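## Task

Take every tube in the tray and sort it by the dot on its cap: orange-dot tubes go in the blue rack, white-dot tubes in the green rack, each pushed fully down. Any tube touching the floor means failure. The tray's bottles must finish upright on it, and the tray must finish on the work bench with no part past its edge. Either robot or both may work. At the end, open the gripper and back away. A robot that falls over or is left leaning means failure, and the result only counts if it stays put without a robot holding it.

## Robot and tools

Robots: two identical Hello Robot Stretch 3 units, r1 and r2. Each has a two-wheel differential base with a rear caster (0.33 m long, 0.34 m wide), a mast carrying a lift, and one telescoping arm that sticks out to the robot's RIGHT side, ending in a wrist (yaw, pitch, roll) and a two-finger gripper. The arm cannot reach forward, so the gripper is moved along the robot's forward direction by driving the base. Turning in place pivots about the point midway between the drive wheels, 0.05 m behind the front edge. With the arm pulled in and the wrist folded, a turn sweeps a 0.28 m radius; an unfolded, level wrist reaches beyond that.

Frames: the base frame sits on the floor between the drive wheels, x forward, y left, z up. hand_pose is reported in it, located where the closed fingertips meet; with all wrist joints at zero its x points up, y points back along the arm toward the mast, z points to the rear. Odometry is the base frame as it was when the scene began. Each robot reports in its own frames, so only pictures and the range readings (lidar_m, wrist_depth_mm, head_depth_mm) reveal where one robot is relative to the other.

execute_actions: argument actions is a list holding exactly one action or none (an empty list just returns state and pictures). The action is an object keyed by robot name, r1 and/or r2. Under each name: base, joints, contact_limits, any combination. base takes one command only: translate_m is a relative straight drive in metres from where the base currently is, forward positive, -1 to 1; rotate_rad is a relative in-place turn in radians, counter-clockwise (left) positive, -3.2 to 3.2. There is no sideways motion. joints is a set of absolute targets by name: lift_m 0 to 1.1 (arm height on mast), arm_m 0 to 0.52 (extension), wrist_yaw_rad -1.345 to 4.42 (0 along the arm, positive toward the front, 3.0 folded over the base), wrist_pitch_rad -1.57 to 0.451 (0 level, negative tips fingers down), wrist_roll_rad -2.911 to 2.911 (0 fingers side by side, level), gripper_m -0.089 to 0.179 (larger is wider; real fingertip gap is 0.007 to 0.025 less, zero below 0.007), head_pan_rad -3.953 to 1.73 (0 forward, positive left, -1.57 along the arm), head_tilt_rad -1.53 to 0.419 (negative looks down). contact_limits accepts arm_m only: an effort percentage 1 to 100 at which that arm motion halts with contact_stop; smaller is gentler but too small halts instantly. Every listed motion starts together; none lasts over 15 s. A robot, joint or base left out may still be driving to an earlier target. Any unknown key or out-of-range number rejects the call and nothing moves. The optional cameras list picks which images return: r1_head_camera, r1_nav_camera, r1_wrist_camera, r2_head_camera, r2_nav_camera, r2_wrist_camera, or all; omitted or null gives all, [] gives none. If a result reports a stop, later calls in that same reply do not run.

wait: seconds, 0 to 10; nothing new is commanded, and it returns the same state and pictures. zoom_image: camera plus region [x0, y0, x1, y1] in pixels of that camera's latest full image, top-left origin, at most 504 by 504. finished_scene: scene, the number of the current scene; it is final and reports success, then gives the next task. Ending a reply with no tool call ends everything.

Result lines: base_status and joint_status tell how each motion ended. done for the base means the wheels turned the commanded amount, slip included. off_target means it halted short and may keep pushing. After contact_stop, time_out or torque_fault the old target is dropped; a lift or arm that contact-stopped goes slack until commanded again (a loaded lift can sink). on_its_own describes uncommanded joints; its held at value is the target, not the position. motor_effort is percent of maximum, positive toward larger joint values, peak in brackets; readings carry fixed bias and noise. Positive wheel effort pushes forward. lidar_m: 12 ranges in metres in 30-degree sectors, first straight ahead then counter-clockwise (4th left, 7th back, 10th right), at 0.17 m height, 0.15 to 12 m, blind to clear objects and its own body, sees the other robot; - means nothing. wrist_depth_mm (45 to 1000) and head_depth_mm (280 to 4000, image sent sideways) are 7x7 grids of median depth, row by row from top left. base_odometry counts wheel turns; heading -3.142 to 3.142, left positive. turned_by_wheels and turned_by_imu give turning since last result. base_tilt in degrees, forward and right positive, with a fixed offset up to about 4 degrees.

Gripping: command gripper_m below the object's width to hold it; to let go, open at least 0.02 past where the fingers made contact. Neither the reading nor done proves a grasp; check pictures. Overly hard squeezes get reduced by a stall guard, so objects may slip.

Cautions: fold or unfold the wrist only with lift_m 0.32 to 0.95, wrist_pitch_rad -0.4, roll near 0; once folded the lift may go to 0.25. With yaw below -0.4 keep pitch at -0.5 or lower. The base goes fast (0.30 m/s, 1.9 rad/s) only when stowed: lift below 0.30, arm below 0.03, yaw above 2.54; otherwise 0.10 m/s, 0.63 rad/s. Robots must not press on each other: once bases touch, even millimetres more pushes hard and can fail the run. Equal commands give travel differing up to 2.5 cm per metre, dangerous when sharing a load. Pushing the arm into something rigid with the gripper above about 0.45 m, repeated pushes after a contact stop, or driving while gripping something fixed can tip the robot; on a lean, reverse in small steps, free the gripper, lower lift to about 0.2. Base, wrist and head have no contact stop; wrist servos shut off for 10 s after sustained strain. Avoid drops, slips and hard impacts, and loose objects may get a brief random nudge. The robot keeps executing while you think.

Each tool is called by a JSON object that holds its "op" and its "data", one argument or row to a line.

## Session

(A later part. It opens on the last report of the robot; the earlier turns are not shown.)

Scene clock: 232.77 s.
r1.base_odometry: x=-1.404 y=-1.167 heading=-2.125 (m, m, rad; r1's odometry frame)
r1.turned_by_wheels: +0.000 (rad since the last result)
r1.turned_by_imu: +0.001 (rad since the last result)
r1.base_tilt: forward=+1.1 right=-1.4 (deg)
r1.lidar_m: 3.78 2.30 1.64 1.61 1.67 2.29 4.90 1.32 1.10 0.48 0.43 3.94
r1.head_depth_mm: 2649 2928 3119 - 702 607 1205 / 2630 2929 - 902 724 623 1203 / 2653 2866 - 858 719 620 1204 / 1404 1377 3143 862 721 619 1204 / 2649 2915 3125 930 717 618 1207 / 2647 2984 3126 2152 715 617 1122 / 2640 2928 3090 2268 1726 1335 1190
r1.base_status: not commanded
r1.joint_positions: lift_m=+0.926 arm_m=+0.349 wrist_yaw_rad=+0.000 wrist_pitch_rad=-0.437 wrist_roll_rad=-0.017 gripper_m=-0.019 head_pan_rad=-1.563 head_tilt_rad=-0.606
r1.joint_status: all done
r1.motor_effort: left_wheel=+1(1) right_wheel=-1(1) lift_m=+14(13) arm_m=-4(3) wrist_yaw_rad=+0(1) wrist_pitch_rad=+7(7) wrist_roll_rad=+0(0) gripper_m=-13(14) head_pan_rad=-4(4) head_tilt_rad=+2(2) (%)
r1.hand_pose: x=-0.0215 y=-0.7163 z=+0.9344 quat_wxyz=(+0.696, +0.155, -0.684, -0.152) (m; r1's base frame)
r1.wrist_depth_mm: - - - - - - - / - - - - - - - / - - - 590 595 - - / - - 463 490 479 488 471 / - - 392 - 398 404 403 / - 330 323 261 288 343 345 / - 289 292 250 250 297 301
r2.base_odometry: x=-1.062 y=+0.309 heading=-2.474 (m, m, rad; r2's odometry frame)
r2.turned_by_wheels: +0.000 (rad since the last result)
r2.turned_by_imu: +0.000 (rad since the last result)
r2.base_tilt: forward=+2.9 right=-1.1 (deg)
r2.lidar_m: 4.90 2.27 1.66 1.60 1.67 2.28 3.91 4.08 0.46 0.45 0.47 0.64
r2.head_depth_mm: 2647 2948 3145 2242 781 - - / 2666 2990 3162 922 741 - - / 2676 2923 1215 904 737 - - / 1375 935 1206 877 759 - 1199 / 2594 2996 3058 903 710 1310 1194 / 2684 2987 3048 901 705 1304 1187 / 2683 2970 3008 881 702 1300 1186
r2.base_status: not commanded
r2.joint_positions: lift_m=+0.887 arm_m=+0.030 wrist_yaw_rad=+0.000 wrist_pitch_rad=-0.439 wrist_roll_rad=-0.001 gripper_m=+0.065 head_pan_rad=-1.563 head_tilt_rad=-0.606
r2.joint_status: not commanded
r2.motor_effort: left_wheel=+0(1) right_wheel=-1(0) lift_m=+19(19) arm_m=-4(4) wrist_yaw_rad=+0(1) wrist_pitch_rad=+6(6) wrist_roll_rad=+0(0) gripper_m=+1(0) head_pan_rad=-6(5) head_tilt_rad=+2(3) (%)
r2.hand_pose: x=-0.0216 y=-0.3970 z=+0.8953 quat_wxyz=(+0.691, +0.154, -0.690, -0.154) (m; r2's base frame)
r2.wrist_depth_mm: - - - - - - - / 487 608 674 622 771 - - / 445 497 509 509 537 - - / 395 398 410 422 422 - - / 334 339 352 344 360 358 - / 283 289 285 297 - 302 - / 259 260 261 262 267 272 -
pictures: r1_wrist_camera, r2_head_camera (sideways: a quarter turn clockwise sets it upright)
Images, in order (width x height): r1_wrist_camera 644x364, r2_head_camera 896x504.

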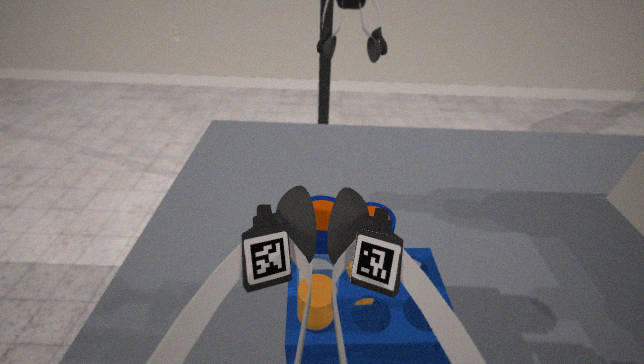

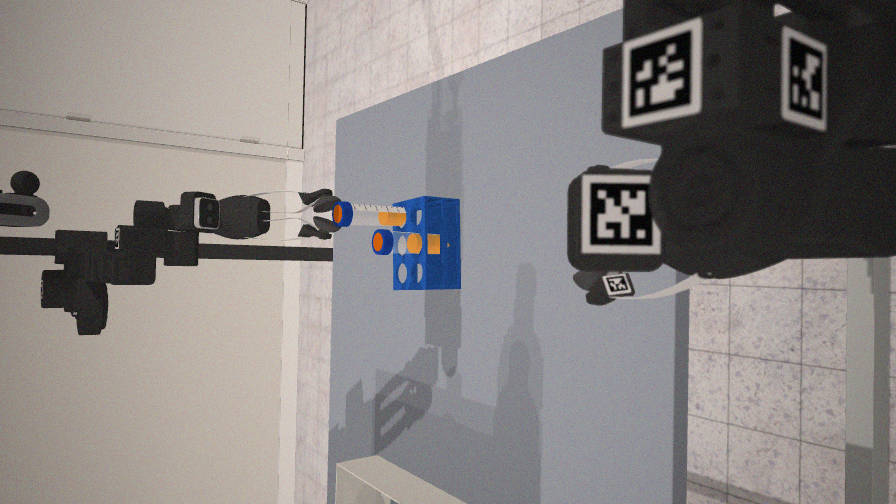

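{"op": "execute_actions", "data": {
  "actions": [
    {"r1":{"joints":{"lift_m":0.885}}}
  ],
  "cameras": []
}}

{"op": "execute_actions", "data": {
  "actions": [
    {"r1":{"joints":{"gripper_m":0.055}}}
  ],
  "cameras": ["r1_wrist_camera"]
}}

{"op": "execute_actions", "data": {
  "actions": [
    {"r1":{"joints":{"arm_m":0.27}}}
  ],
  "cameras": ["r1_wrist_camera"]
}}

{"op": "execute_actions", "data": {
  "actions": [
    {"r1":{"base":{"translate_m":-0.47},"joints":{"lift_m":0.91,"gripper_m":0.062}}}
  ],
  "cameras": []
}}

{"op": "execute_actions", "data": {
  "actions": [
    {"r1":{"joints":{"lift_m":0.886,"arm_m":0.36}}}
  ],
  "cameras": ["r1_wrist_camera","r2_head_camera"]
}}

Scene clock: 247.03 s.
r1.base_odometry: x=-1.404 y=-1.167 heading=-2.125 (m, m, rad; r1's odometry frame)
r1.turned_by_wheels: +0.000 (rad since the last result)
r1.turned_by_imu: +0.001 (rad since the last result)
r1.base_tilt: forward=+1.1 right=-1.4 (deg)
r1.lidar_m: 3.78 2.29 1.65 1.62 1.68 2.29 4.91 1.32 1.10 0.48 0.43 3.94
r1.head_depth_mm: 2620 2981 3157 1031 - 642 1195 / 2669 2990 3184 868 705 623 1210 / 2644 2930 3205 848 722 621 1214 / 1408 1379 3118 882 718 620 1202 / 2591 2947 3159 932 717 617 1201 / 2625 2909 3109 2187 720 614 1126 / 2645 2874 3127 2263 1743 1344 1195
r1.base_status: not commanded
r1.joint_positions: lift_m=+0.886 arm_m=+0.349 wrist_yaw_rad=+0.000 wrist_pitch_rad=-0.437 wrist_roll_rad=-0.017 gripper_m=-0.019 head_pan_rad=-1.563 head_tilt_rad=-0.606
r1.joint_status: all done
r1.motor_effort: left_wheel=+1(0) right_wheel=-1(1) lift_m=+14(13) arm_m=-4(4) wrist_yaw_rad=+0(0) wrist_pitch_rad=+8(7) wrist_roll_rad=+0(0) gripper_m=-14(14) head_pan_rad=-3(4) head_tilt_rad=+1(2) (%)
r1.hand_pose: x=-0.0215 y=-0.7163 z=+0.8944 quat_wxyz=(+0.696, +0.155, -0.684, -0.152) (m; r1's base frame)
r1.wrist_depth_mm: - - - - - - - / - - - - - - - / - - 499 513 510 527 529 / - - 401 414 391 412 415 / - 332 340 - 289 344 350 / - 285 280 224 234 293 296 / 256 250 248 237 242 258 260
r2.base_odometry: x=-1.062 y=+0.309 heading=-2.474 (m, m, rad; r2's odometry frame)
r2.turned_by_wheels: +0.000 (rad since the last result)
r2.turned_by_imu: +0.000 (rad since the last result)
r2.base_tilt: forward=+3.0 right=-1.2 (deg)
r2.lidar_m: 4.89 2.26 1.66 1.60 1.66 2.28 3.91 4.08 0.46 0.45 0.47 0.63
r2.head_depth_mm: 2657 2934 3139 2264 780 - - / 2665 2970 3112 921 741 - - / 2667 2933 1216 909 738 - - / 1393 1057 1206 877 759 - 1197 / 2608 2990 3048 908 710 1309 1193 / 2684 2977 3055 902 705 1308 1191 / 2672 2980 3015 884 700 1299 1187
r2.base_status: not commanded
r2.joint_positions: lift_m=+0.887 arm_m=+0.030 wrist_yaw_rad=+0.000 wrist_pitch_rad=-0.439 wrist_roll_rad=-0.001 gripper_m=+0.065 head_pan_rad=-1.563 head_tilt_rad=-0.606
r2.joint_status: not commanded
r2.motor_effort: left_wheel=+0(1) right_wheel=+1(0) lift_m=+19(19) arm_m=-4(4) wrist_yaw_rad=+0(1) wrist_pitch_rad=+6(6) wrist_roll_rad=+0(0) gripper_m=+0(0) head_pan_rad=-5(4) head_tilt_rad=+3(3) (%)
r2.hand_pose: x=-0.0216 y=-0.3970 z=+0.8953 quat_wxyz=(+0.691, +0.154, -0.690, -0.154) (m; r2's base frame)
r2.wrist_depth_mm: - - - - - - - / 487 614 684 652 775 - - / 443 500 507 508 531 - - / 398 402 408 418 423 - - / 333 334 354 350 363 353 - / 286 290 285 295 - 305 - / 260 260 262 264 267 272 -
pictures: none
No camera images: the call's "cameras" was empty. Leave "cameras" out to get every camera's image.

Scene clock: 248.27 s.
r1.base_odometry: x=-1.404 y=-1.167 heading=-2.125 (m, m, rad; r1's odometry frame)
r1.turned_by_wheels: +0.000 (rad since the last result)
r1.turned_by_imu: +0.000 (rad since the last result)
r1.base_tilt: forward=+1.1 right=-1.4 (deg)
r1.lidar_m: 3.79 2.30 1.65 1.61 1.68 2.29 4.91 1.32 1.10 0.48 0.43 3.94
r1.head_depth_mm: 2617 2931 3084 1037 - 643 1198 / 2659 2946 3159 871 704 625 1204 / 2676 2927 3132 849 722 620 1202 / 1406 1378 3133 875 720 617 1205 / 2584 2895 3083 931 720 616 1192 / 2612 2929 3061 2164 716 616 1120 / 2638 2887 3105 2262 1729 1334 1193
r1.base_status: not commanded
r1.joint_positions: lift_m=+0.886 arm_m=+0.349 wrist_yaw_rad=+0.000 wrist_pitch_rad=-0.437 wrist_roll_rad=-0.017 gripper_m=+0.055 head_pan_rad=-1.563 head_tilt_rad=-0.606
r1.joint_status: all done
r1.motor_effort: left_wheel=+1(1) right_wheel=-1(0) lift_m=+14(14) arm_m=-4(4) wrist_yaw_rad=+0(0) wrist_pitch_rad=+7(8) wrist_roll_rad=+0(0) gripper_m=+0(79) head_pan_rad=-4(4) head_tilt_rad=+2(3) (%)
r1.hand_pose: x=-0.0215 y=-0.7163 z=+0.8944 quat_wxyz=(+0.696, +0.155, -0.684, -0.152) (m; r1's base frame)
r1.wrist_depth_mm: - - - - - - - / - - - - - - - / - - 504 506 516 528 532 / - - 403 409 395 415 418 / - 329 - 186 342 346 347 / - 286 277 231 215 293 296 / 256 248 252 239 241 256 258
r2.base_odometry: x=-1.062 y=+0.309 heading=-2.474 (m, m, rad; r2's odometry frame)
r2.turned_by_wheels: +0.000 (rad since the last result)
r2.turned_by_imu: +0.000 (rad since the last result)
r2.base_tilt: forward=+2.9 right=-1.2 (deg)
r2.lidar_m: 4.88 2.26 1.66 1.60 1.66 2.27 3.91 4.08 0.46 0.45 0.46 0.64
r2.head_depth_mm: 2678 2965 3156 2257 781 - - / 2674 2979 3120 922 740 - - / 2693 2962 1212 906 738 - - / 1397 1056 1210 876 759 - 1195 / 2604 3001 3081 910 707 1309 1194 / 2679 2978 3062 901 704 1301 1190 / 2660 2976 3029 882 701 1301 1185
r2.base_status: not commanded
r2.joint_positions: lift_m=+0.887 arm_m=+0.030 wrist_yaw_rad=+0.000 wrist_pitch_rad=-0.439 wrist_roll_rad=-0.001 gripper_m=+0.065 head_pan_rad=-1.563 head_tilt_rad=-0.606
r2.joint_status: not commanded
r2.motor_effort: left_wheel=+0(0) right_wheel=+0(0) lift_m=+19(19) arm_m=-4(4) wrist_yaw_rad=+0(0) wrist_pitch_rad=+6(6) wrist_roll_rad=+0(0) gripper_m=+0(1) head_pan_rad=-5(5) head_tilt_rad=+2(2) (%)
r2.hand_pose: x=-0.0216 y=-0.3970 z=+0.8953 quat_wxyz=(+0.691, +0.154, -0.690, -0.154) (m; r2's base frame)
r2.wrist_depth_mm: - - - - - - - / 486 622 674 657 775 - - / 439 496 514 516 545 - - / 395 397 408 418 423 - - / 332 333 353 346 360 356 - / 286 290 284 294 - 302 - / 259 262 262 265 267 272 -
pictures: r1_wrist_camera
Images, in order (width x height): r1_wrist_camera 644x364.

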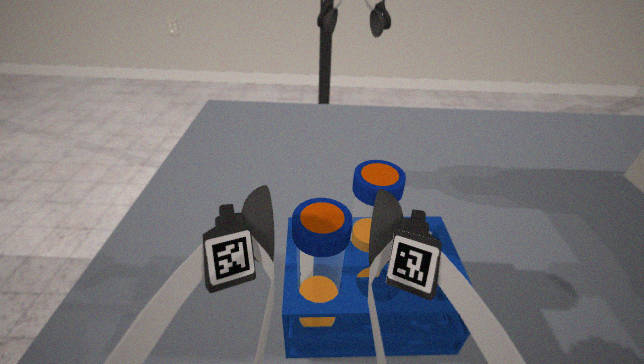

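Scene clock: 250.07 s.
r1.base_odometry: x=-1.404 y=-1.167 heading=-2.125 (m, m, rad; r1's odometry frame)
r1.turned_by_wheels: +0.000 (rad since the last result)
r1.turned_by_imu: +0.000 (rad since the last result)
r1.base_tilt: forward=+1.1 right=-1.4 (deg)
r1.lidar_m: 3.77 2.29 1.65 1.62 1.67 2.29 4.92 1.32 1.10 0.48 0.43 3.96
r1.head_depth_mm: 2643 2895 3087 1033 - 622 1184 / 2612 2904 3215 - 722 623 1211 / 2641 2941 3144 - 722 621 1207 / 1408 1378 3082 898 719 618 1201 / 2615 2938 3096 938 717 617 1198 / 2617 2915 3122 2165 717 616 1119 / 2628 2947 3151 2251 1752 1347 1195
r1.base_status: not commanded
r1.joint_positions: lift_m=+0.886 arm_m=+0.270 wrist_yaw_rad=+0.000 wrist_pitch_rad=-0.437 wrist_roll_rad=-0.017 gripper_m=+0.055 head_pan_rad=-1.563 head_tilt_rad=-0.606
r1.joint_status: all done
r1.motor_effort: left_wheel=+0(1) right_wheel=+0(1) lift_m=+14(14) arm_m=-4(4) wrist_yaw_rad=+0(0) wrist_pitch_rad=+7(7) wrist_roll_rad=+0(0) gripper_m=+1(1) head_pan_rad=-4(3) head_tilt_rad=+2(2) (%)
r1.hand_pose: x=-0.0215 y=-0.6373 z=+0.8944 quat_wxyz=(+0.696, +0.155, -0.684, -0.152) (m; r1's base frame)
r1.wrist_depth_mm: - - - - - - - / - - - - - - - / - - 504 507 498 528 482 / - - 404 313 394 415 416 / - 332 - 290 319 347 348 / - 286 278 289 280 299 298 / 255 249 251 253 255 257 258
r2.base_odometry: x=-1.062 y=+0.309 heading=-2.474 (m, m, rad; r2's odometry frame)
r2.turned_by_wheels: +0.000 (rad since the last result)
r2.turned_by_imu: +0.000 (rad since the last result)
r2.base_tilt: forward=+2.9 right=-1.1 (deg)
r2.lidar_m: 4.89 2.26 1.66 1.60 1.66 2.28 3.92 4.06 0.46 0.45 0.47 0.64
r2.head_depth_mm: 2664 2955 3178 2253 782 - - / 2691 2958 3135 923 739 - - / 2663 2920 1218 906 737 - - / 1400 1050 1208 874 760 - 1191 / 2603 2996 3037 908 709 1311 1195 / 2662 2979 3053 903 705 1307 1189 / 2679 2965 3005 880 701 1300 1190
r2.base_status: not commanded
r2.joint_positions: lift_m=+0.887 arm_m=+0.030 wrist_yaw_rad=+0.000 wrist_pitch_rad=-0.439 wrist_roll_rad=-0.001 gripper_m=+0.065 head_pan_rad=-1.563 head_tilt_rad=-0.606
r2.joint_status: not commanded
r2.motor_effort: left_wheel=+0(0) right_wheel=-1(0) lift_m=+20(19) arm_m=-4(4) wrist_yaw_rad=+1(1) wrist_pitch_rad=+6(6) wrist_roll_rad=+0(0) gripper_m=+1(1) head_pan_rad=-5(5) head_tilt_rad=+2(3) (%)
r2.hand_pose: x=-0.0216 y=-0.3970 z=+0.8953 quat_wxyz=(+0.691, +0.154, -0.690, -0.154) (m; r2's base frame)
r2.wrist_depth_mm: - - - - - - - / 484 610 686 660 782 - - / 444 500 515 511 540 - - / 401 401 410 418 422 - - / 334 338 349 343 357 353 - / 284 290 287 295 - 304 - / 258 259 263 266 267 271 -
pictures: r1_wrist_camera
Images, in order (width x height): r1_wrist_camera 644x364.

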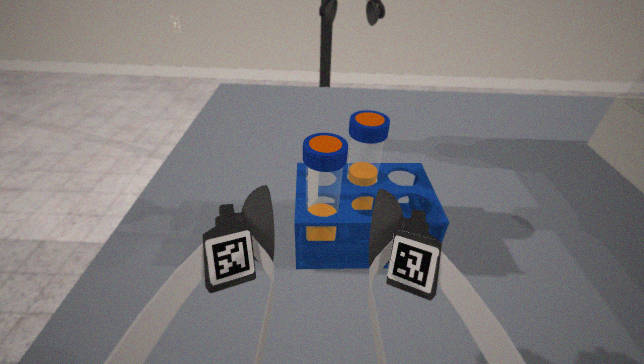

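Scene clock: 255.87 s.
r1.base_odometry: x=-1.156 y=-0.767 heading=-2.125 (m, m, rad; r1's odometry frame)
r1.turned_by_wheels: +0.000 (rad since the last result)
r1.turned_by_imu: -0.002 (rad since the last result)
r1.base_tilt: forward=+1.1 right=-1.4 (deg)
r1.lidar_m: 4.24 2.27 1.67 1.61 1.67 2.28 4.45 0.89 1.10 1.06 1.10 0.72
r1.head_depth_mm: 2646 2938 3136 - - 617 1215 / 2645 2925 3186 - 701 622 1208 / 2642 2915 3182 - 702 622 1198 / 2628 2917 3090 858 701 618 1207 / 2637 2922 3118 893 718 617 1196 / 2623 2937 3010 922 717 616 1198 / 1397 1234 2995 925 713 613 1193
r1.base_status: done
r1.joint_positions: lift_m=+0.909 arm_m=+0.270 wrist_yaw_rad=+0.000 wrist_pitch_rad=-0.437 wrist_roll_rad=-0.017 gripper_m=+0.062 head_pan_rad=-1.563 head_tilt_rad=-0.606
r1.joint_status: all done
r1.motor_effort: left_wheel=+2(2) right_wheel=+0(6) lift_m=+60(66) arm_m=-4(4) wrist_yaw_rad=+0(0) wrist_pitch_rad=+7(8) wrist_roll_rad=+0(0) gripper_m=+1(40) head_pan_rad=-4(4) head_tilt_rad=+2(2) (%)
r1.hand_pose: x=-0.0215 y=-0.6373 z=+0.9176 quat_wxyz=(+0.696, +0.155, -0.684, -0.152) (m; r1's base frame)
r1.wrist_depth_mm: - - - - - - - / - - - 383 - - - / 527 541 544 408 489 512 583 / 433 429 443 342 430 356 463 / 360 359 354 315 316 315 295 / 307 311 298 312 303 319 169 / 272 272 260 271 274 263 168
r2.base_odometry: x=-1.062 y=+0.309 heading=-2.474 (m, m, rad; r2's odometry frame)
r2.turned_by_wheels: +0.000 (rad since the last result)
r2.turned_by_imu: +0.000 (rad since the last result)
r2.base_tilt: forward=+2.9 right=-1.1 (deg)
r2.lidar_m: 4.91 2.26 1.66 1.60 1.66 2.28 3.92 4.08 0.46 0.45 0.47 0.64
r2.head_depth_mm: 2651 2978 3170 2241 779 - - / 2670 2970 3161 921 739 - - / 2683 2975 3123 906 737 - - / 2700 2975 3106 876 758 - 1195 / 2673 2988 3073 907 707 1310 1193 / 2683 2968 1714 902 704 1301 1190 / 1380 2891 3038 881 702 1295 1186
r2.base_status: not commanded
r2.joint_positions: lift_m=+0.887 arm_m=+0.030 wrist_yaw_rad=+0.000 wrist_pitch_rad=-0.439 wrist_roll_rad=-0.001 gripper_m=+0.065 head_pan_rad=-1.563 head_tilt_rad=-0.606
r2.joint_status: not commanded
r2.motor_effort: left_wheel=+1(0) right_wheel=-1(0) lift_m=+19(19) arm_m=-3(4) wrist_yaw_rad=+1(1) wrist_pitch_rad=+6(6) wrist_roll_rad=+0(0) gripper_m=+0(0) head_pan_rad=-5(5) head_tilt_rad=+3(2) (%)
r2.hand_pose: x=-0.0216 y=-0.3970 z=+0.8953 quat_wxyz=(+0.691, +0.154, -0.690, -0.154) (m; r2's base frame)
r2.wrist_depth_mm: - - - - - - - / 490 618 677 665 779 - - / 445 498 511 513 528 - - / 404 400 407 418 423 - - / 333 335 352 347 359 356 - / 286 289 285 296 - 302 - / 257 263 263 265 267 269 -
pictures: none
No camera images: the call's "cameras" was empty. Leave "cameras" out to get every camera's image.

Scene clock: 257.77 s.
r1.base_odometry: x=-1.156 y=-0.767 heading=-2.125 (m, m, rad; r1's odometry frame)
r1.turned_by_wheels: +0.000 (rad since the last result)
r1.turned_by_imu: +0.000 (rad since the last result)
r1.base_tilt: forward=+1.1 right=-1.4 (deg)
r1.lidar_m: 4.24 2.27 1.67 1.61 1.67 2.28 4.45 0.89 1.10 1.06 1.10 0.72
r1.head_depth_mm: 2623 2925 3077 1040 - 614 1211 / 2645 2949 3172 832 702 621 1209 / 2644 2938 3164 848 701 621 1194 / 2638 2926 3101 843 701 617 1200 / 2679 2898 3112 895 717 618 1202 / 2612 2907 3006 927 717 617 1194 / 1396 1233 3023 927 714 614 1198
r1.base_status: not commanded
r1.joint_positions: lift_m=+0.887 arm_m=+0.360 wrist_yaw_rad=+0.000 wrist_pitch_rad=-0.437 wrist_roll_rad=-0.017 gripper_m=+0.062 head_pan_rad=-1.563 head_tilt_rad=-0.606
r1.joint_status: all done
r1.motor_effort: left_wheel=+1(2) right_wheel=-1(0) lift_m=+14(53) arm_m=+2(2) wrist_yaw_rad=+0(0) wrist_pitch_rad=+7(7) wrist_roll_rad=+0(0) gripper_m=+1(1) head_pan_rad=-4(4) head_tilt_rad=+2(2) (%)
r1.hand_pose: x=-0.0215 y=-0.7266 z=+0.8954 quat_wxyz=(+0.696, +0.155, -0.684, -0.152) (m; r1's base frame)
r1.wrist_depth_mm: - - - - - - - / - - - 303 - - - / 483 500 477 318 394 396 536 / 393 397 378 230 412 381 419 / 332 334 332 248 289 271 268 / 284 284 216 225 255 238 233 / 247 245 231 240 241 242 231
r2.base_odometry: x=-1.062 y=+0.309 heading=-2.474 (m, m, rad; r2's odometry frame)
r2.turned_by_wheels: +0.000 (rad since the last result)
r2.turned_by_imu: +0.000 (rad since the last result)
r2.base_tilt: forward=+2.9 right=-1.2 (deg)
r2.lidar_m: 4.90 2.27 1.66 1.60 1.66 2.28 3.91 4.06 0.46 0.45 0.47 0.64
r2.head_depth_mm: 2673 2975 3166 2236 781 - - / 2654 2972 3138 922 740 - - / 2688 2967 3117 905 739 - - / 2667 3001 3093 876 758 - 1194 / 2662 2993 3071 908 708 1308 1192 / 2667 2992 1718 901 704 1301 1187 / 1388 2934 3013 879 701 1301 1184
r2.base_status: not commanded
r2.joint_positions: lift_m=+0.887 arm_m=+0.030 wrist_yaw_rad=+0.000 wrist_pitch_rad=-0.439 wrist_roll_rad=-0.001 gripper_m=+0.065 head_pan_rad=-1.563 head_tilt_rad=-0.606
r2.joint_status: not commanded
r2.motor_effort: left_wheel=+0(0) right_wheel=+0(0) lift_m=+19(19) arm_m=-4(4) wrist_yaw_rad=+0(0) wrist_pitch_rad=+6(6) wrist_roll_rad=+0(0) gripper_m=+0(0) head_pan_rad=-5(5) head_tilt_rad=+3(3) (%)
r2.hand_pose: x=-0.0216 y=-0.3970 z=+0.8953 quat_wxyz=(+0.691, +0.154, -0.690, -0.154) (m; r2's base frame)
r2.wrist_depth_mm: 639 - - - - - - / 488 618 678 662 780 - - / 440 500 505 510 529 - - / 393 399 410 417 428 - - / 332 335 350 342 364 355 - / 286 290 284 292 - 300 - / 258 258 263 265 267 270 -
pictures: r1_wrist_camera, r2_head_camera (sideways: a quarter turn clockwise sets it upright)
Images, in order (width x height): r1_wrist_camera 644x364, r2_head_camera 896x504.

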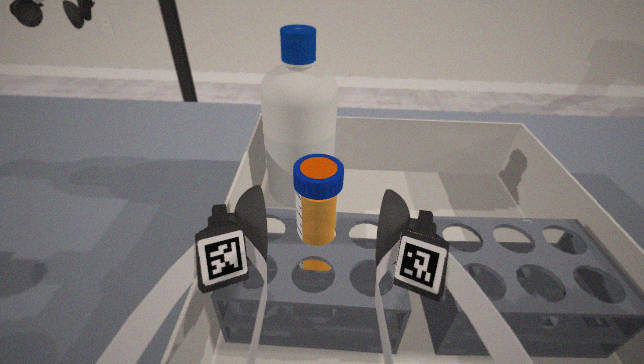

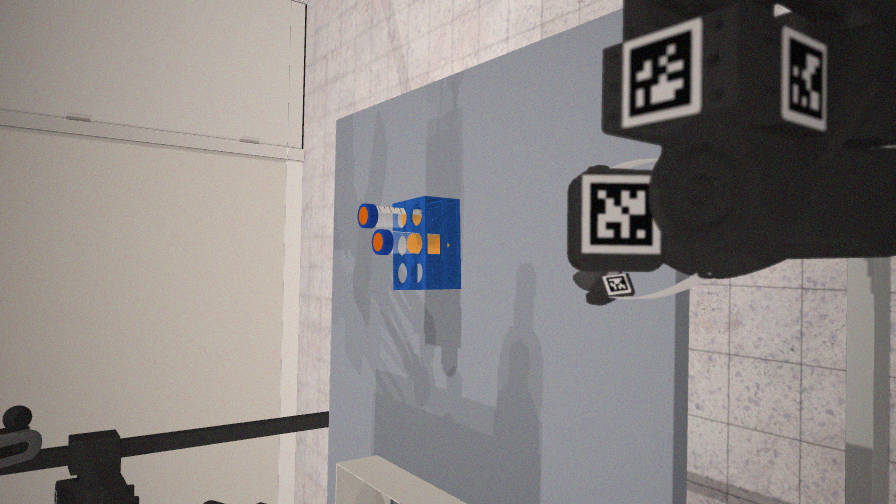

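{"op": "execute_actions", "data": {
  "actions": [
    {"r1":{"base":{"translate_m":0.003},"joints":{"arm_m":0.413}}}
  ],
  "cameras": ["r1_wrist_camera"]
}}

{"op": "execute_actions", "data": {
  "actions": [
    {"r1":{"joints":{"gripper_m":-0.02}}}
  ],
  "cameras": []
}}

{"op": "execute_actions", "data": {
  "actions": [
    {"r1":{"joints":{"lift_m":1.03}}}
  ],
  "cameras": ["r1_wrist_camera"]
}}

{"op": "execute_actions", "data": {
  "actions": [
    {"r1":{"joints":{"arm_m":0.354},"base":{"translate_m":0.15}}}
  ],
  "cameras": []
}}

{"op": "execute_actions", "data": {
  "actions": [
    {"r1":{"joints":{"lift_m":0.948},"base":{"translate_m":0.236}}}
  ],
  "cameras": ["r1_wrist_camera","r1_head_camera","r2_head_camera"]
}}

{"op": "zoom_image", "data": {
  "camera": "r1_head_camera",
  "region": [370, 200, 530, 330]
}}

{"op": "zoom_image", "data": {
  "camera": "r2_head_camera",
  "region": [310, 170, 470, 300]
}}

Scene clock: 269.80 s.
r1.base_odometry: x=-1.158 y=-0.770 heading=-2.125 (m, m, rad; r1's odometry frame)
r1.turned_by_wheels: +0.000 (rad since the last result)
r1.turned_by_imu: +0.001 (rad since the last result)
r1.base_tilt: forward=+1.1 right=-1.3 (deg)
r1.lidar_m: 4.24 2.27 1.67 1.61 1.67 2.28 4.44 0.90 1.10 1.06 1.10 0.72
r1.head_depth_mm: 2606 2919 3137 1040 - 985 1206 / 2625 2909 3159 851 701 620 1202 / 2620 2915 - 861 701 621 1201 / 2628 2893 3096 842 702 618 1196 / 2670 2936 3078 929 717 619 1201 / 2663 2878 2991 934 716 615 1200 / 1394 1220 2965 921 717 614 1191
r1.base_status: done
r1.joint_positions: lift_m=+0.887 arm_m=+0.413 wrist_yaw_rad=+0.000 wrist_pitch_rad=-0.437 wrist_roll_rad=-0.017 gripper_m=+0.062 head_pan_rad=-1.563 head_tilt_rad=-0.606
r1.joint_status: all done
r1.motor_effort: left_wheel=+2(5) right_wheel=-1(4) lift_m=+14(14) arm_m=+2(2) wrist_yaw_rad=-1(0) wrist_pitch_rad=+7(8) wrist_roll_rad=+0(0) gripper_m=+1(1) head_pan_rad=-3(4) head_tilt_rad=+2(2) (%)
r1.hand_pose: x=-0.0215 y=-0.7796 z=+0.8954 quat_wxyz=(+0.696, +0.155, -0.684, -0.152) (m; r1's base frame)
r1.wrist_depth_mm: - - - - - - - / - - - 274 - - - / 484 490 477 252 519 527 - / 401 402 383 287 370 357 403 / 331 330 333 177 346 340 285 / 283 285 237 204 245 250 230 / 248 248 195 200 214 197 200
r2.base_odometry: x=-1.062 y=+0.309 heading=-2.474 (m, m, rad; r2's odometry frame)
r2.turned_by_wheels: +0.000 (rad since the last result)
r2.turned_by_imu: +0.000 (rad since the last result)
r2.base_tilt: forward=+2.9 right=-1.2 (deg)
r2.lidar_m: 4.90 2.26 1.65 1.60 1.66 2.28 3.90 4.07 0.46 0.45 0.47 0.64
r2.head_depth_mm: 2680 2982 3171 2248 781 - - / 2675 2966 3143 922 740 - - / 2682 2992 3123 907 736 - - / 2679 3019 3083 875 758 - 1195 / 2659 2978 3031 907 710 1306 1192 / 2692 2962 1714 903 704 1307 1189 / 1382 2927 3016 882 702 1303 1187
r2.base_status: not commanded
r2.joint_positions: lift_m=+0.887 arm_m=+0.030 wrist_yaw_rad=+0.000 wrist_pitch_rad=-0.439 wrist_roll_rad=-0.001 gripper_m=+0.065 head_pan_rad=-1.563 head_tilt_rad=-0.606
r2.joint_status: not commanded
r2.motor_effort: left_wheel=+0(0) right_wheel=-1(0) lift_m=+19(19) arm_m=-4(4) wrist_yaw_rad=+0(0) wrist_pitch_rad=+7(6) wrist_roll_rad=+0(0) gripper_m=+0(0) head_pan_rad=-5(5) head_tilt_rad=+2(4) (%)
r2.hand_pose: x=-0.0216 y=-0.3970 z=+0.8953 quat_wxyz=(+0.691, +0.154, -0.690, -0.154) (m; r2's base frame)
r2.wrist_depth_mm: 637 - - - - - - / 491 619 673 657 764 - - / 436 503 509 514 532 - - / 395 405 413 416 427 - - / 330 336 352 344 361 354 - / 286 290 285 297 - 305 - / 259 260 260 264 266 270 -
pictures: r1_wrist_camera
Images, in order (width x height): r1_wrist_camera 644x364.

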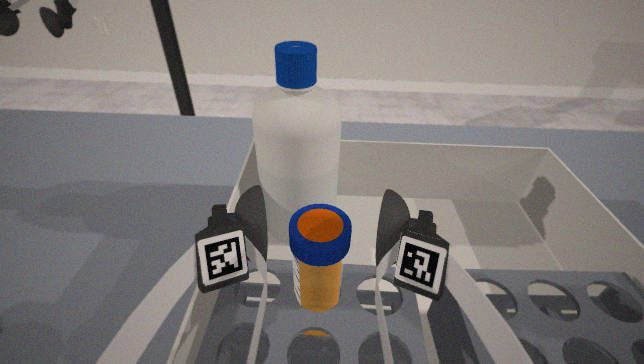

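Scene clock: 271.10 s.
r1.base_odometry: x=-1.158 y=-0.770 heading=-2.125 (m, m, rad; r1's odometry frame)
r1.turned_by_wheels: +0.000 (rad since the last result)
r1.turned_by_imu: +0.000 (rad since the last result)
r1.base_tilt: forward=+1.1 right=-1.4 (deg)
r1.lidar_m: 4.24 2.27 1.68 1.61 1.67 2.28 4.44 0.90 1.11 1.06 1.10 0.72
r1.head_depth_mm: 2660 2941 3107 1040 - 985 1213 / 2641 2938 3198 844 703 622 1208 / 2629 2938 - 860 705 622 1203 / 2645 2911 3140 841 703 620 1204 / 2644 2918 3154 931 718 617 1204 / 2649 2929 3004 930 716 616 1203 / 1400 1213 3001 927 714 615 1192
r1.base_status: not commanded
r1.joint_positions: lift_m=+0.887 arm_m=+0.413 wrist_yaw_rad=+0.000 wrist_pitch_rad=-0.433 wrist_roll_rad=-0.017 gripper_m=-0.019 head_pan_rad=-1.563 head_tilt_rad=-0.606
r1.joint_status: all done
r1.motor_effort: left_wheel=+1(1) right_wheel=+0(0) lift_m=+14(14) arm_m=+2(2) wrist_yaw_rad=+0(0) wrist_pitch_rad=+6(7) wrist_roll_rad=+0(0) gripper_m=-16(90) head_pan_rad=-4(4) head_tilt_rad=+2(1) (%)
r1.hand_pose: x=-0.0215 y=-0.7801 z=+0.8961 quat_wxyz=(+0.697, +0.153, -0.684, -0.151) (m; r1's base frame)
r1.wrist_depth_mm: - - - - - - - / - - - - - - - / 493 507 482 250 533 532 - / 397 399 374 285 367 360 411 / 332 334 329 175 342 343 287 / 285 288 249 204 249 247 231 / 248 250 200 203 214 200 201
r2.base_odometry: x=-1.062 y=+0.309 heading=-2.474 (m, m, rad; r2's odometry frame)
r2.turned_by_wheels: +0.000 (rad since the last result)
r2.turned_by_imu: +0.000 (rad since the last result)
r2.base_tilt: forward=+2.9 right=-1.2 (deg)
r2.lidar_m: 4.87 2.26 1.65 1.60 1.66 2.28 3.92 4.07 0.46 0.45 0.47 0.64
r2.head_depth_mm: 2683 2971 3148 2275 782 - - / 2682 2960 3137 923 741 - - / 2677 2969 3144 907 737 - - / 2691 2999 3118 875 757 - 1194 / 2695 2996 3069 905 708 1307 1197 / 2683 2980 1714 902 705 1305 1186 / 1381 2935 3039 879 702 1298 1189
r2.base_status: not commanded
r2.joint_positions: lift_m=+0.887 arm_m=+0.030 wrist_yaw_rad=+0.000 wrist_pitch_rad=-0.439 wrist_roll_rad=-0.001 gripper_m=+0.065 head_pan_rad=-1.563 head_tilt_rad=-0.606
r2.joint_status: not commanded
r2.motor_effort: left_wheel=+1(0) right_wheel=+0(0) lift_m=+19(18) arm_m=-5(4) wrist_yaw_rad=+1(0) wrist_pitch_rad=+7(6) wrist_roll_rad=+0(0) gripper_m=+0(0) head_pan_rad=-4(4) head_tilt_rad=+2(4) (%)
r2.hand_pose: x=-0.0216 y=-0.3970 z=+0.8953 quat_wxyz=(+0.691, +0.154, -0.690, -0.154) (m; r2's base frame)
r2.wrist_depth_mm: 652 - - - - - - / 486 617 668 662 774 - - / 441 505 517 509 531 - - / 399 407 408 419 424 - - / 332 337 350 345 360 355 - / 286 290 288 296 - 302 - / 260 262 262 265 268 269 -
pictures: none
No camera images: the call's "cameras" was empty. Leave "cameras" out to get every camera's image.

Scene clock: 273.23 s.
r1.base_odometry: x=-1.158 y=-0.770 heading=-2.125 (m, m, rad; r1's odometry frame)
r1.turned_by_wheels: +0.000 (rad since the last result)
r1.turned_by_imu: +0.000 (rad since the last result)
r1.base_tilt: forward=+1.1 right=-1.4 (deg)
r1.lidar_m: 4.25 2.27 1.68 1.61 1.67 2.28 4.43 0.89 1.10 1.06 1.10 0.72
r1.head_depth_mm: 2632 - 3094 907 706 623 1210 / 2595 2983 3096 832 702 624 1210 / 2609 - 3132 888 702 620 1208 / 2652 2927 949 860 703 618 1204 / 2608 2927 3123 933 718 618 1203 / 2654 2959 3045 933 716 615 1199 / 1395 1221 3014 924 714 614 1194
r1.base_status: not commanded
r1.joint_positions: lift_m=+1.029 arm_m=+0.413 wrist_yaw_rad=+0.000 wrist_pitch_rad=-0.439 wrist_roll_rad=-0.017 gripper_m=-0.019 head_pan_rad=-1.563 head_tilt_rad=-0.606
r1.joint_status: all done
r1.motor_effort: left_wheel=+1(1) right_wheel=-1(1) lift_m=+61(61) arm_m=+2(2) wrist_yaw_rad=-1(0) wrist_pitch_rad=+8(9) wrist_roll_rad=+0(0) gripper_m=-16(16) head_pan_rad=-4(3) head_tilt_rad=+2(3) (%)
r1.hand_pose: x=-0.0215 y=-0.7794 z=+1.0372 quat_wxyz=(+0.696, +0.155, -0.684, -0.153) (m; r1's base frame)
r1.wrist_depth_mm: - 958 - - - - - / - - - - - - - / - - - - - - - / 614 620 - - - - - / 513 517 520 176 531 536 551 / 446 444 438 205 447 436 466 / 389 392 380 384 395 383 405
r2.base_odometry: x=-1.062 y=+0.309 heading=-2.474 (m, m, rad; r2's odometry frame)
r2.turned_by_wheels: +0.000 (rad since the last result)
r2.turned_by_imu: +0.000 (rad since the last result)
r2.base_tilt: forward=+2.9 right=-1.1 (deg)
r2.lidar_m: 4.90 2.26 1.66 1.60 1.66 2.28 3.91 4.07 0.46 0.45 0.47 0.64
r2.head_depth_mm: 2660 2968 3147 2256 781 - - / 2679 2975 3131 923 739 - - / 2668 2977 3102 905 737 - - / 2677 2985 3078 875 758 - 1197 / 2685 2992 3037 906 708 1308 1195 / 2673 2976 1713 904 703 1304 1188 / 1454 2919 3024 880 702 1301 1188
r2.base_status: not commanded
r2.joint_positions: lift_m=+0.887 arm_m=+0.030 wrist_yaw_rad=+0.000 wrist_pitch_rad=-0.439 wrist_roll_rad=-0.001 gripper_m=+0.065 head_pan_rad=-1.563 head_tilt_rad=-0.606
r2.joint_status: not commanded
r2.motor_effort: left_wheel=+0(0) right_wheel=+0(0) lift_m=+19(19) arm_m=-5(4) wrist_yaw_rad=+0(0) wrist_pitch_rad=+6(6) wrist_roll_rad=+0(0) gripper_m=+1(1) head_pan_rad=-5(5) head_tilt_rad=+3(4) (%)
r2.hand_pose: x=-0.0216 y=-0.3970 z=+0.8953 quat_wxyz=(+0.691, +0.154, -0.690, -0.154) (m; r2's base frame)
r2.wrist_depth_mm: - - - - - - - / 504 621 680 667 775 - - / 444 498 517 510 528 - - / 394 402 407 420 424 - - / 332 339 355 341 362 350 - / 285 290 285 295 - 302 - / 261 261 262 264 266 271 -
pictures: r1_wrist_camera
Images, in order (width x height): r1_wrist_camera 644x364.

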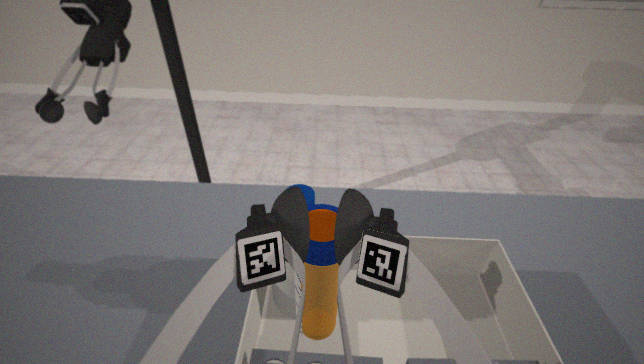

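Scene clock: 276.30 s.
r1.base_odometry: x=-1.237 y=-0.898 heading=-2.125 (m, m, rad; r1's odometry frame)
r1.turned_by_wheels: +0.000 (rad since the last result)
r1.turned_by_imu: +0.001 (rad since the last result)
r1.base_tilt: forward=+1.1 right=-1.4 (deg)
r1.lidar_m: 4.09 2.26 1.68 1.62 1.67 2.29 4.59 1.03 1.10 1.06 0.62 0.60
r1.head_depth_mm: 2622 - 3117 874 705 623 1217 / 2596 - 3095 869 702 621 1202 / 2571 - 982 870 717 619 1205 / 2642 2889 2130 935 721 620 1198 / 2650 2892 3121 933 717 617 1203 / 1402 1438 2995 880 718 614 1204 / 2561 2893 3112 843 716 615 1194
r1.base_status: done
r1.joint_positions: lift_m=+1.029 arm_m=+0.354 wrist_yaw_rad=+0.000 wrist_pitch_rad=-0.439 wrist_roll_rad=-0.017 gripper_m=-0.019 head_pan_rad=-1.563 head_tilt_rad=-0.606
r1.joint_status: all done
r1.motor_effort: left_wheel=+1(4) right_wheel=-1(4) lift_m=+61(61) arm_m=-4(4) wrist_yaw_rad=-1(0) wrist_pitch_rad=+8(9) wrist_roll_rad=+0(0) gripper_m=-16(16) head_pan_rad=-4(4) head_tilt_rad=+3(2) (%)
r1.hand_pose: x=-0.0215 y=-0.7210 z=+1.0371 quat_wxyz=(+0.696, +0.155, -0.684, -0.153) (m; r1's base frame)
r1.wrist_depth_mm: - - - - - - - / - - - - - - - / - - - - - - - / 645 616 612 655 601 667 671 / 513 520 522 176 401 506 497 / 433 447 438 207 442 462 440 / 338 370 387 387 349 349 356
r2.base_odometry: x=-1.062 y=+0.309 heading=-2.474 (m, m, rad; r2's odometry frame)
r2.turned_by_wheels: +0.000 (rad since the last result)
r2.turned_by_imu: +0.000 (rad since the last result)
r2.base_tilt: forward=+2.9 right=-1.0 (deg)
r2.lidar_m: 4.89 2.26 1.66 1.60 1.67 2.28 3.90 4.08 0.46 0.45 0.46 0.64
r2.head_depth_mm: 2665 2983 3163 2246 780 - - / 2663 2991 3143 922 739 - - / 2672 2991 3109 909 738 - - / 2687 2966 3089 876 759 - 1196 / 2673 2973 3061 906 708 1312 1195 / 1385 2890 1716 903 705 1304 1188 / 847 2849 1068 879 701 1300 1185
r2.base_status: not commanded
r2.joint_positions: lift_m=+0.887 arm_m=+0.030 wrist_yaw_rad=+0.000 wrist_pitch_rad=-0.439 wrist_roll_rad=-0.001 gripper_m=+0.065 head_pan_rad=-1.563 head_tilt_rad=-0.606
r2.joint_status: not commanded
r2.motor_effort: left_wheel=+1(0) right_wheel=+0(0) lift_m=+19(19) arm_m=-4(4) wrist_yaw_rad=+0(1) wrist_pitch_rad=+6(7) wrist_roll_rad=+0(0) gripper_m=+1(0) head_pan_rad=-5(4) head_tilt_rad=+2(2) (%)
r2.hand_pose: x=-0.0216 y=-0.3970 z=+0.8953 quat_wxyz=(+0.691, +0.154, -0.690, -0.154) (m; r2's base frame)
r2.wrist_depth_mm: - - - - - - - / 498 610 684 668 766 - - / 445 504 513 511 535 - - / 397 405 402 418 419 - - / 337 339 351 346 364 356 - / 286 289 284 293 - 302 - / 260 261 264 264 267 270 -
pictures: none
No camera images: the call's "cameras" was empty. Leave "cameras" out to get every camera's image.

Scene clock: 279.60 s.
r1.base_odometry: x=-1.361 y=-1.098 heading=-2.125 (m, m, rad; r1's odometry frame)
r1.turned_by_wheels: +0.000 (rad since the last result)
r1.turned_by_imu: +0.002 (rad since the last result)
r1.base_tilt: forward=+1.1 right=-1.4 (deg)
r1.lidar_m: 3.86 2.30 1.67 1.61 1.68 2.29 4.81 1.25 1.10 1.06 0.46 4.02
r1.head_depth_mm: 2646 2911 3134 - 705 625 1211 / 2640 2896 - 941 726 621 1199 / 2616 2895 - 940 724 619 1205 / 1414 2800 1736 854 720 619 1198 / 2569 2908 3130 893 716 616 1205 / 2627 2887 3149 936 715 615 1143 / 2629 2935 3097 2236 713 614 1143
r1.base_status: done
r1.joint_positions: lift_m=+0.949 arm_m=+0.354 wrist_yaw_rad=+0.000 wrist_pitch_rad=-0.439 wrist_roll_rad=-0.017 gripper_m=-0.019 head_pan_rad=-1.563 head_tilt_rad=-0.606
r1.joint_status: all done
r1.motor_effort: left_wheel=+0(4) right_wheel=-1(5) lift_m=+14(50) arm_m=-4(4) wrist_yaw_rad=+0(1) wrist_pitch_rad=+9(9) wrist_roll_rad=+0(0) gripper_m=-16(16) head_pan_rad=-3(4) head_tilt_rad=+2(2) (%)
r1.hand_pose: x=-0.0215 y=-0.7210 z=+0.9568 quat_wxyz=(+0.696, +0.156, -0.684, -0.153) (m; r1's base frame)
r1.wrist_depth_mm: - - - - - - - / - - - - - - - / - - - - - - - / - 517 505 509 514 510 390 / - 413 417 175 426 431 373 / 380 356 273 206 356 368 349 / 307 312 256 249 315 324 320
r2.base_odometry: x=-1.062 y=+0.309 heading=-2.474 (m, m, rad; r2's odometry frame)
r2.turned_by_wheels: +0.000 (rad since the last result)
r2.turned_by_imu: +0.000 (rad since the last result)
r2.base_tilt: forward=+2.9 right=-1.1 (deg)
r2.lidar_m: 4.90 2.27 1.66 1.60 1.66 2.28 3.91 4.07 0.46 0.45 0.47 0.64
r2.head_depth_mm: 2669 2962 3181 2246 781 - - / 2677 2955 3134 920 741 - - / 2678 2987 3130 908 736 - - / 1403 917 1207 876 759 - 1195 / 1353 2986 3051 906 708 1312 1193 / 2676 2966 3047 902 704 1300 1194 / 2703 2997 3026 881 701 1302 1186
r2.base_status: not commanded
r2.joint_positions: lift_m=+0.887 arm_m=+0.030 wrist_yaw_rad=+0.000 wrist_pitch_rad=-0.439 wrist_roll_rad=-0.001 gripper_m=+0.065 head_pan_rad=-1.563 head_tilt_rad=-0.606
r2.joint_status: not commanded
r2.motor_effort: left_wheel=+0(0) right_wheel=+0(1) lift_m=+19(20) arm_m=-4(4) wrist_yaw_rad=+0(0) wrist_pitch_rad=+6(6) wrist_roll_rad=+0(0) gripper_m=+1(0) head_pan_rad=-5(6) head_tilt_rad=+3(3) (%)
r2.hand_pose: x=-0.0216 y=-0.3970 z=+0.8953 quat_wxyz=(+0.691, +0.154, -0.690, -0.154) (m; r2's base frame)
r2.wrist_depth_mm: - - - - - - - / 511 616 673 621 762 - - / 449 503 507 510 538 - - / 400 400 409 416 423 - - / 336 334 351 347 362 355 - / 283 287 285 292 - 302 - / 259 260 262 266 267 272 -
pictures: r1_head_camera (sideways: a quarter turn clockwise sets it upright), r1_wrist_camera, r2_head_camera (sideways: a quarter turn clockwise sets it upright)
Images, in order (width x height): r1_head_camera 896x504, r1_wrist_camera 644x364, r2_head_camera 896x504.

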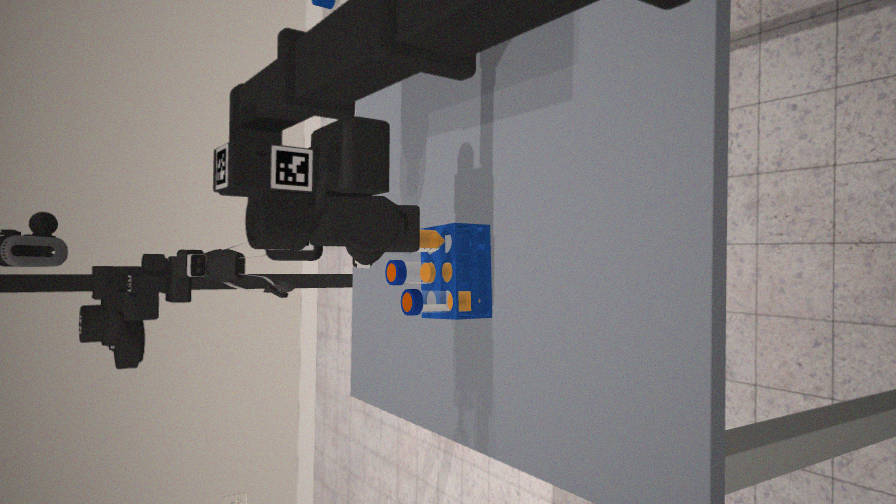

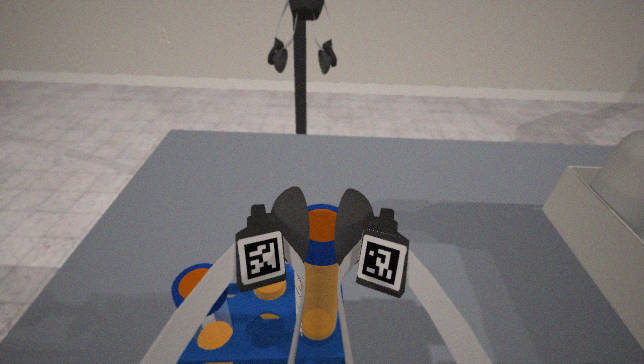

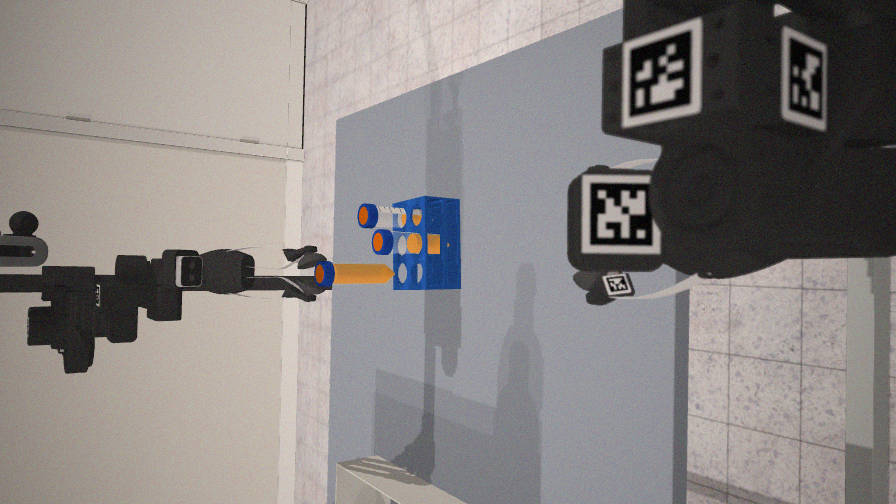

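Region (370, 200, 530, 330) of r1_head_camera's 896x504 image, scaled by 3.150, with more detail than that image has; it fills the top 410 rows of this view, and the rest is white.

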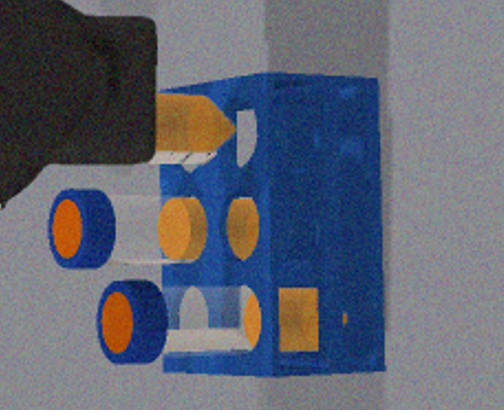

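Region (310, 170, 470, 300) of r2_head_camera's 896x504 image, scaled by 3.150, with more detail than that image has; it fills the top 410 rows of this view, and the rest is white.

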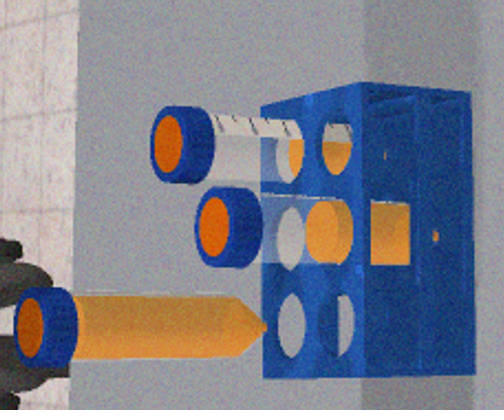

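Extend ~6 mm, forward ~3 mm.

{"op": "execute_actions", "data": {
  "actions": [
    {"r1":{"joints":{"arm_m":0.36},"base":{"translate_m":0.003}}}
  ],
  "cameras": []
}}

{"op": "execute_actions", "data": {
  "actions": [
    {"r1":{"joints":{"lift_m":0.925}}}
  ],
  "cameras": ["r2_head_camera"]
}}

{"op": "zoom_image", "data": {
  "camera": "r2_head_camera",
  "region": [310, 170, 470, 300]
}}

Scene clock: 291.27 s.
r1.base_odometry: x=-1.363 y=-1.101 heading=-2.125 (m, m, rad; r1's odometry frame)
r1.turned_by_wheels: +0.000 (rad since the last result)
r1.turned_by_imu: +0.001 (rad since the last result)
r1.base_tilt: forward=+1.1 right=-1.4 (deg)
r1.lidar_m: 3.85 2.30 1.67 1.62 1.67 2.29 4.84 1.25 1.10 1.06 0.46 3.99
r1.head_depth_mm: 2653 2933 3158 - 704 624 1214 / 2626 2904 - 945 724 621 1211 / 2613 2823 - 942 724 619 1209 / 2517 2778 1724 850 721 621 1205 / 2561 2931 3155 894 719 618 1202 / 2618 2900 3120 928 717 616 1144 / 2607 2975 3117 2243 717 613 1142
r1.base_status: done
r1.joint_positions: lift_m=+0.949 arm_m=+0.360 wrist_yaw_rad=+0.000 wrist_pitch_rad=-0.439 wrist_roll_rad=-0.017 gripper_m=-0.019 head_pan_rad=-1.563 head_tilt_rad=-0.606
r1.joint_status: all done
r1.motor_effort: left_wheel=+1(3) right_wheel=-1(4) lift_m=+14(14) arm_m=+2(2) wrist_yaw_rad=-1(0) wrist_pitch_rad=+9(9) wrist_roll_rad=+0(0) gripper_m=-15(16) head_pan_rad=-3(4) head_tilt_rad=+1(2) (%)
r1.hand_pose: x=-0.0215 y=-0.7263 z=+0.9568 quat_wxyz=(+0.696, +0.156, -0.684, -0.153) (m; r1's base frame)
r1.wrist_depth_mm: - - - - - - - / - - - - - - - / - - - - - - - / - 533 490 521 509 519 397 / - 410 411 177 421 425 371 / - 355 272 207 357 368 357 / 308 313 261 266 317 320 319
r2.base_odometry: x=-1.062 y=+0.309 heading=-2.474 (m, m, rad; r2's odometry frame)
r2.turned_by_wheels: +0.000 (rad since the last result)
r2.turned_by_imu: +0.000 (rad since the last result)
r2.base_tilt: forward=+2.9 right=-1.0 (deg)
r2.lidar_m: 4.90 2.26 1.66 1.60 1.66 2.29 3.91 4.06 0.46 0.45 0.47 0.64
r2.head_depth_mm: 2675 2947 3173 2253 782 - - / 2675 2982 3122 923 740 - - / 2674 2983 3124 906 739 - - / 2554 910 1142 875 759 - 1198 / 1353 2981 3054 908 708 1310 1197 / 2667 2974 3037 902 705 1306 1191 / 2669 2983 3023 881 702 1299 1184
r2.base_status: not commanded
r2.joint_positions: lift_m=+0.887 arm_m=+0.030 wrist_yaw_rad=+0.000 wrist_pitch_rad=-0.439 wrist_roll_rad=-0.001 gripper_m=+0.065 head_pan_rad=-1.563 head_tilt_rad=-0.606
r2.joint_status: not commanded
r2.motor_effort: left_wheel=+1(0) right_wheel=-1(0) lift_m=+20(19) arm_m=-4(4) wrist_yaw_rad=+0(1) wrist_pitch_rad=+6(7) wrist_roll_rad=+0(0) gripper_m=+1(0) head_pan_rad=-5(5) head_tilt_rad=+3(2) (%)
r2.hand_pose: x=-0.0216 y=-0.3970 z=+0.8953 quat_wxyz=(+0.691, +0.154, -0.690, -0.154) (m; r2's base frame)
r2.wrist_depth_mm: - - - - - - - / 505 610 684 620 780 - - / 440 504 519 516 525 - - / 399 403 413 420 422 - - / 333 337 355 343 362 354 - / 286 290 284 295 - 302 - / 261 259 262 266 267 271 -
pictures: none
No camera images: the call's "cameras" was empty. Leave "cameras" out to get every camera's image.

Scene clock: 292.23 s.
r1.base_odometry: x=-1.363 y=-1.101 heading=-2.125 (m, m, rad; r1's odometry frame)
r1.turned_by_wheels: +0.000 (rad since the last result)
r1.turned_by_imu: +0.000 (rad since the last result)
r1.base_tilt: forward=+1.1 right=-1.3 (deg)
r1.lidar_m: 3.85 2.30 1.67 1.61 1.67 2.29 4.83 1.25 1.10 1.06 0.46 4.02
r1.head_depth_mm: 2615 2927 3172 - 705 634 1203 / 2628 2919 - 924 723 625 1216 / 2626 2886 - 903 724 621 1202 / 2547 2810 2374 846 721 618 1203 / 2537 2929 3150 893 719 617 1200 / 2637 2923 3137 929 717 616 1151 / 2650 2923 3159 2247 713 616 1141
r1.base_status: not commanded
r1.joint_positions: lift_m=+0.926 arm_m=+0.360 wrist_yaw_rad=+0.000 wrist_pitch_rad=-0.439 wrist_roll_rad=-0.017 gripper_m=-0.019 head_pan_rad=-1.563 head_tilt_rad=-0.606
r1.joint_status: all done
r1.motor_effort: left_wheel=+1(1) right_wheel=+0(1) lift_m=+14(15) arm_m=+2(2) wrist_yaw_rad=+0(0) wrist_pitch_rad=+9(8) wrist_roll_rad=+0(0) gripper_m=-15(16) head_pan_rad=-4(3) head_tilt_rad=+1(3) (%)
r1.hand_pose: x=-0.0215 y=-0.7263 z=+0.9338 quat_wxyz=(+0.696, +0.156, -0.684, -0.153) (m; r1's base frame)
r1.wrist_depth_mm: - - - - - - - / - - - - - - - / - - 583 589 585 - - / - 467 471 468 470 477 375 / - 379 386 176 392 400 372 / 334 321 253 207 323 337 340 / 284 289 245 243 293 296 298
r2.base_odometry: x=-1.062 y=+0.309 heading=-2.474 (m, m, rad; r2's odometry frame)
r2.turned_by_wheels: +0.000 (rad since the last result)
r2.turned_by_imu: +0.000 (rad since the last result)
r2.base_tilt: forward=+2.9 right=-1.1 (deg)
r2.lidar_m: 4.89 2.26 1.66 1.60 1.66 2.29 3.91 4.06 0.46 0.45 0.46 0.64
r2.head_depth_mm: 2664 3000 3142 2262 781 - - / 2645 2963 3135 922 740 - - / 2710 2948 3129 904 738 - - / 2587 928 1143 878 758 - 1197 / 1368 3004 1201 906 709 1311 1191 / 2686 2988 3063 902 705 1303 1189 / 2700 2995 3047 882 702 1296 1183
r2.base_status: not commanded
r2.joint_positions: lift_m=+0.887 arm_m=+0.030 wrist_yaw_rad=+0.000 wrist_pitch_rad=-0.439 wrist_roll_rad=-0.001 gripper_m=+0.065 head_pan_rad=-1.563 head_tilt_rad=-0.606
r2.joint_status: not commanded
r2.motor_effort: left_wheel=+0(0) right_wheel=+0(0) lift_m=+19(19) arm_m=-4(4) wrist_yaw_rad=+1(0) wrist_pitch_rad=+6(6) wrist_roll_rad=+0(0) gripper_m=+1(0) head_pan_rad=-5(5) head_tilt_rad=+3(2) (%)
r2.hand_pose: x=-0.0216 y=-0.3970 z=+0.8953 quat_wxyz=(+0.691, +0.154, -0.690, -0.154) (m; r2's base frame)
r2.wrist_depth_mm: - - - - - - - / 514 609 675 549 771 - - / 441 509 514 515 535 - - / 395 400 407 411 421 - - / 333 338 351 347 363 354 - / 285 287 287 298 - 301 - / 260 261 265 266 267 267 -
pictures: r2_head_camera (sideways: a quarter turn clockwise sets it upright)
Images, in order (width x height): r2_head_camera 896x504.

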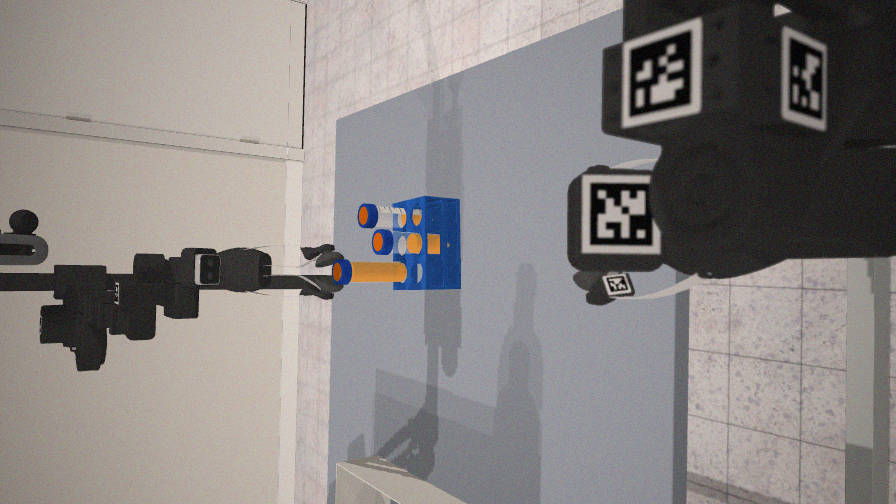

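Region (310, 170, 470, 300) of r2_head_camera's 896x504 image, scaled by 3.150, with more detail than that image has; it fills the top 410 rows of this view, and the rest is white.

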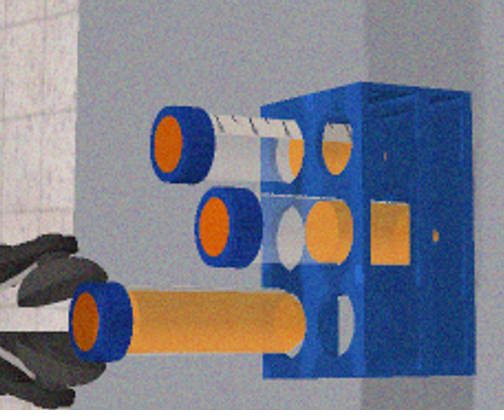

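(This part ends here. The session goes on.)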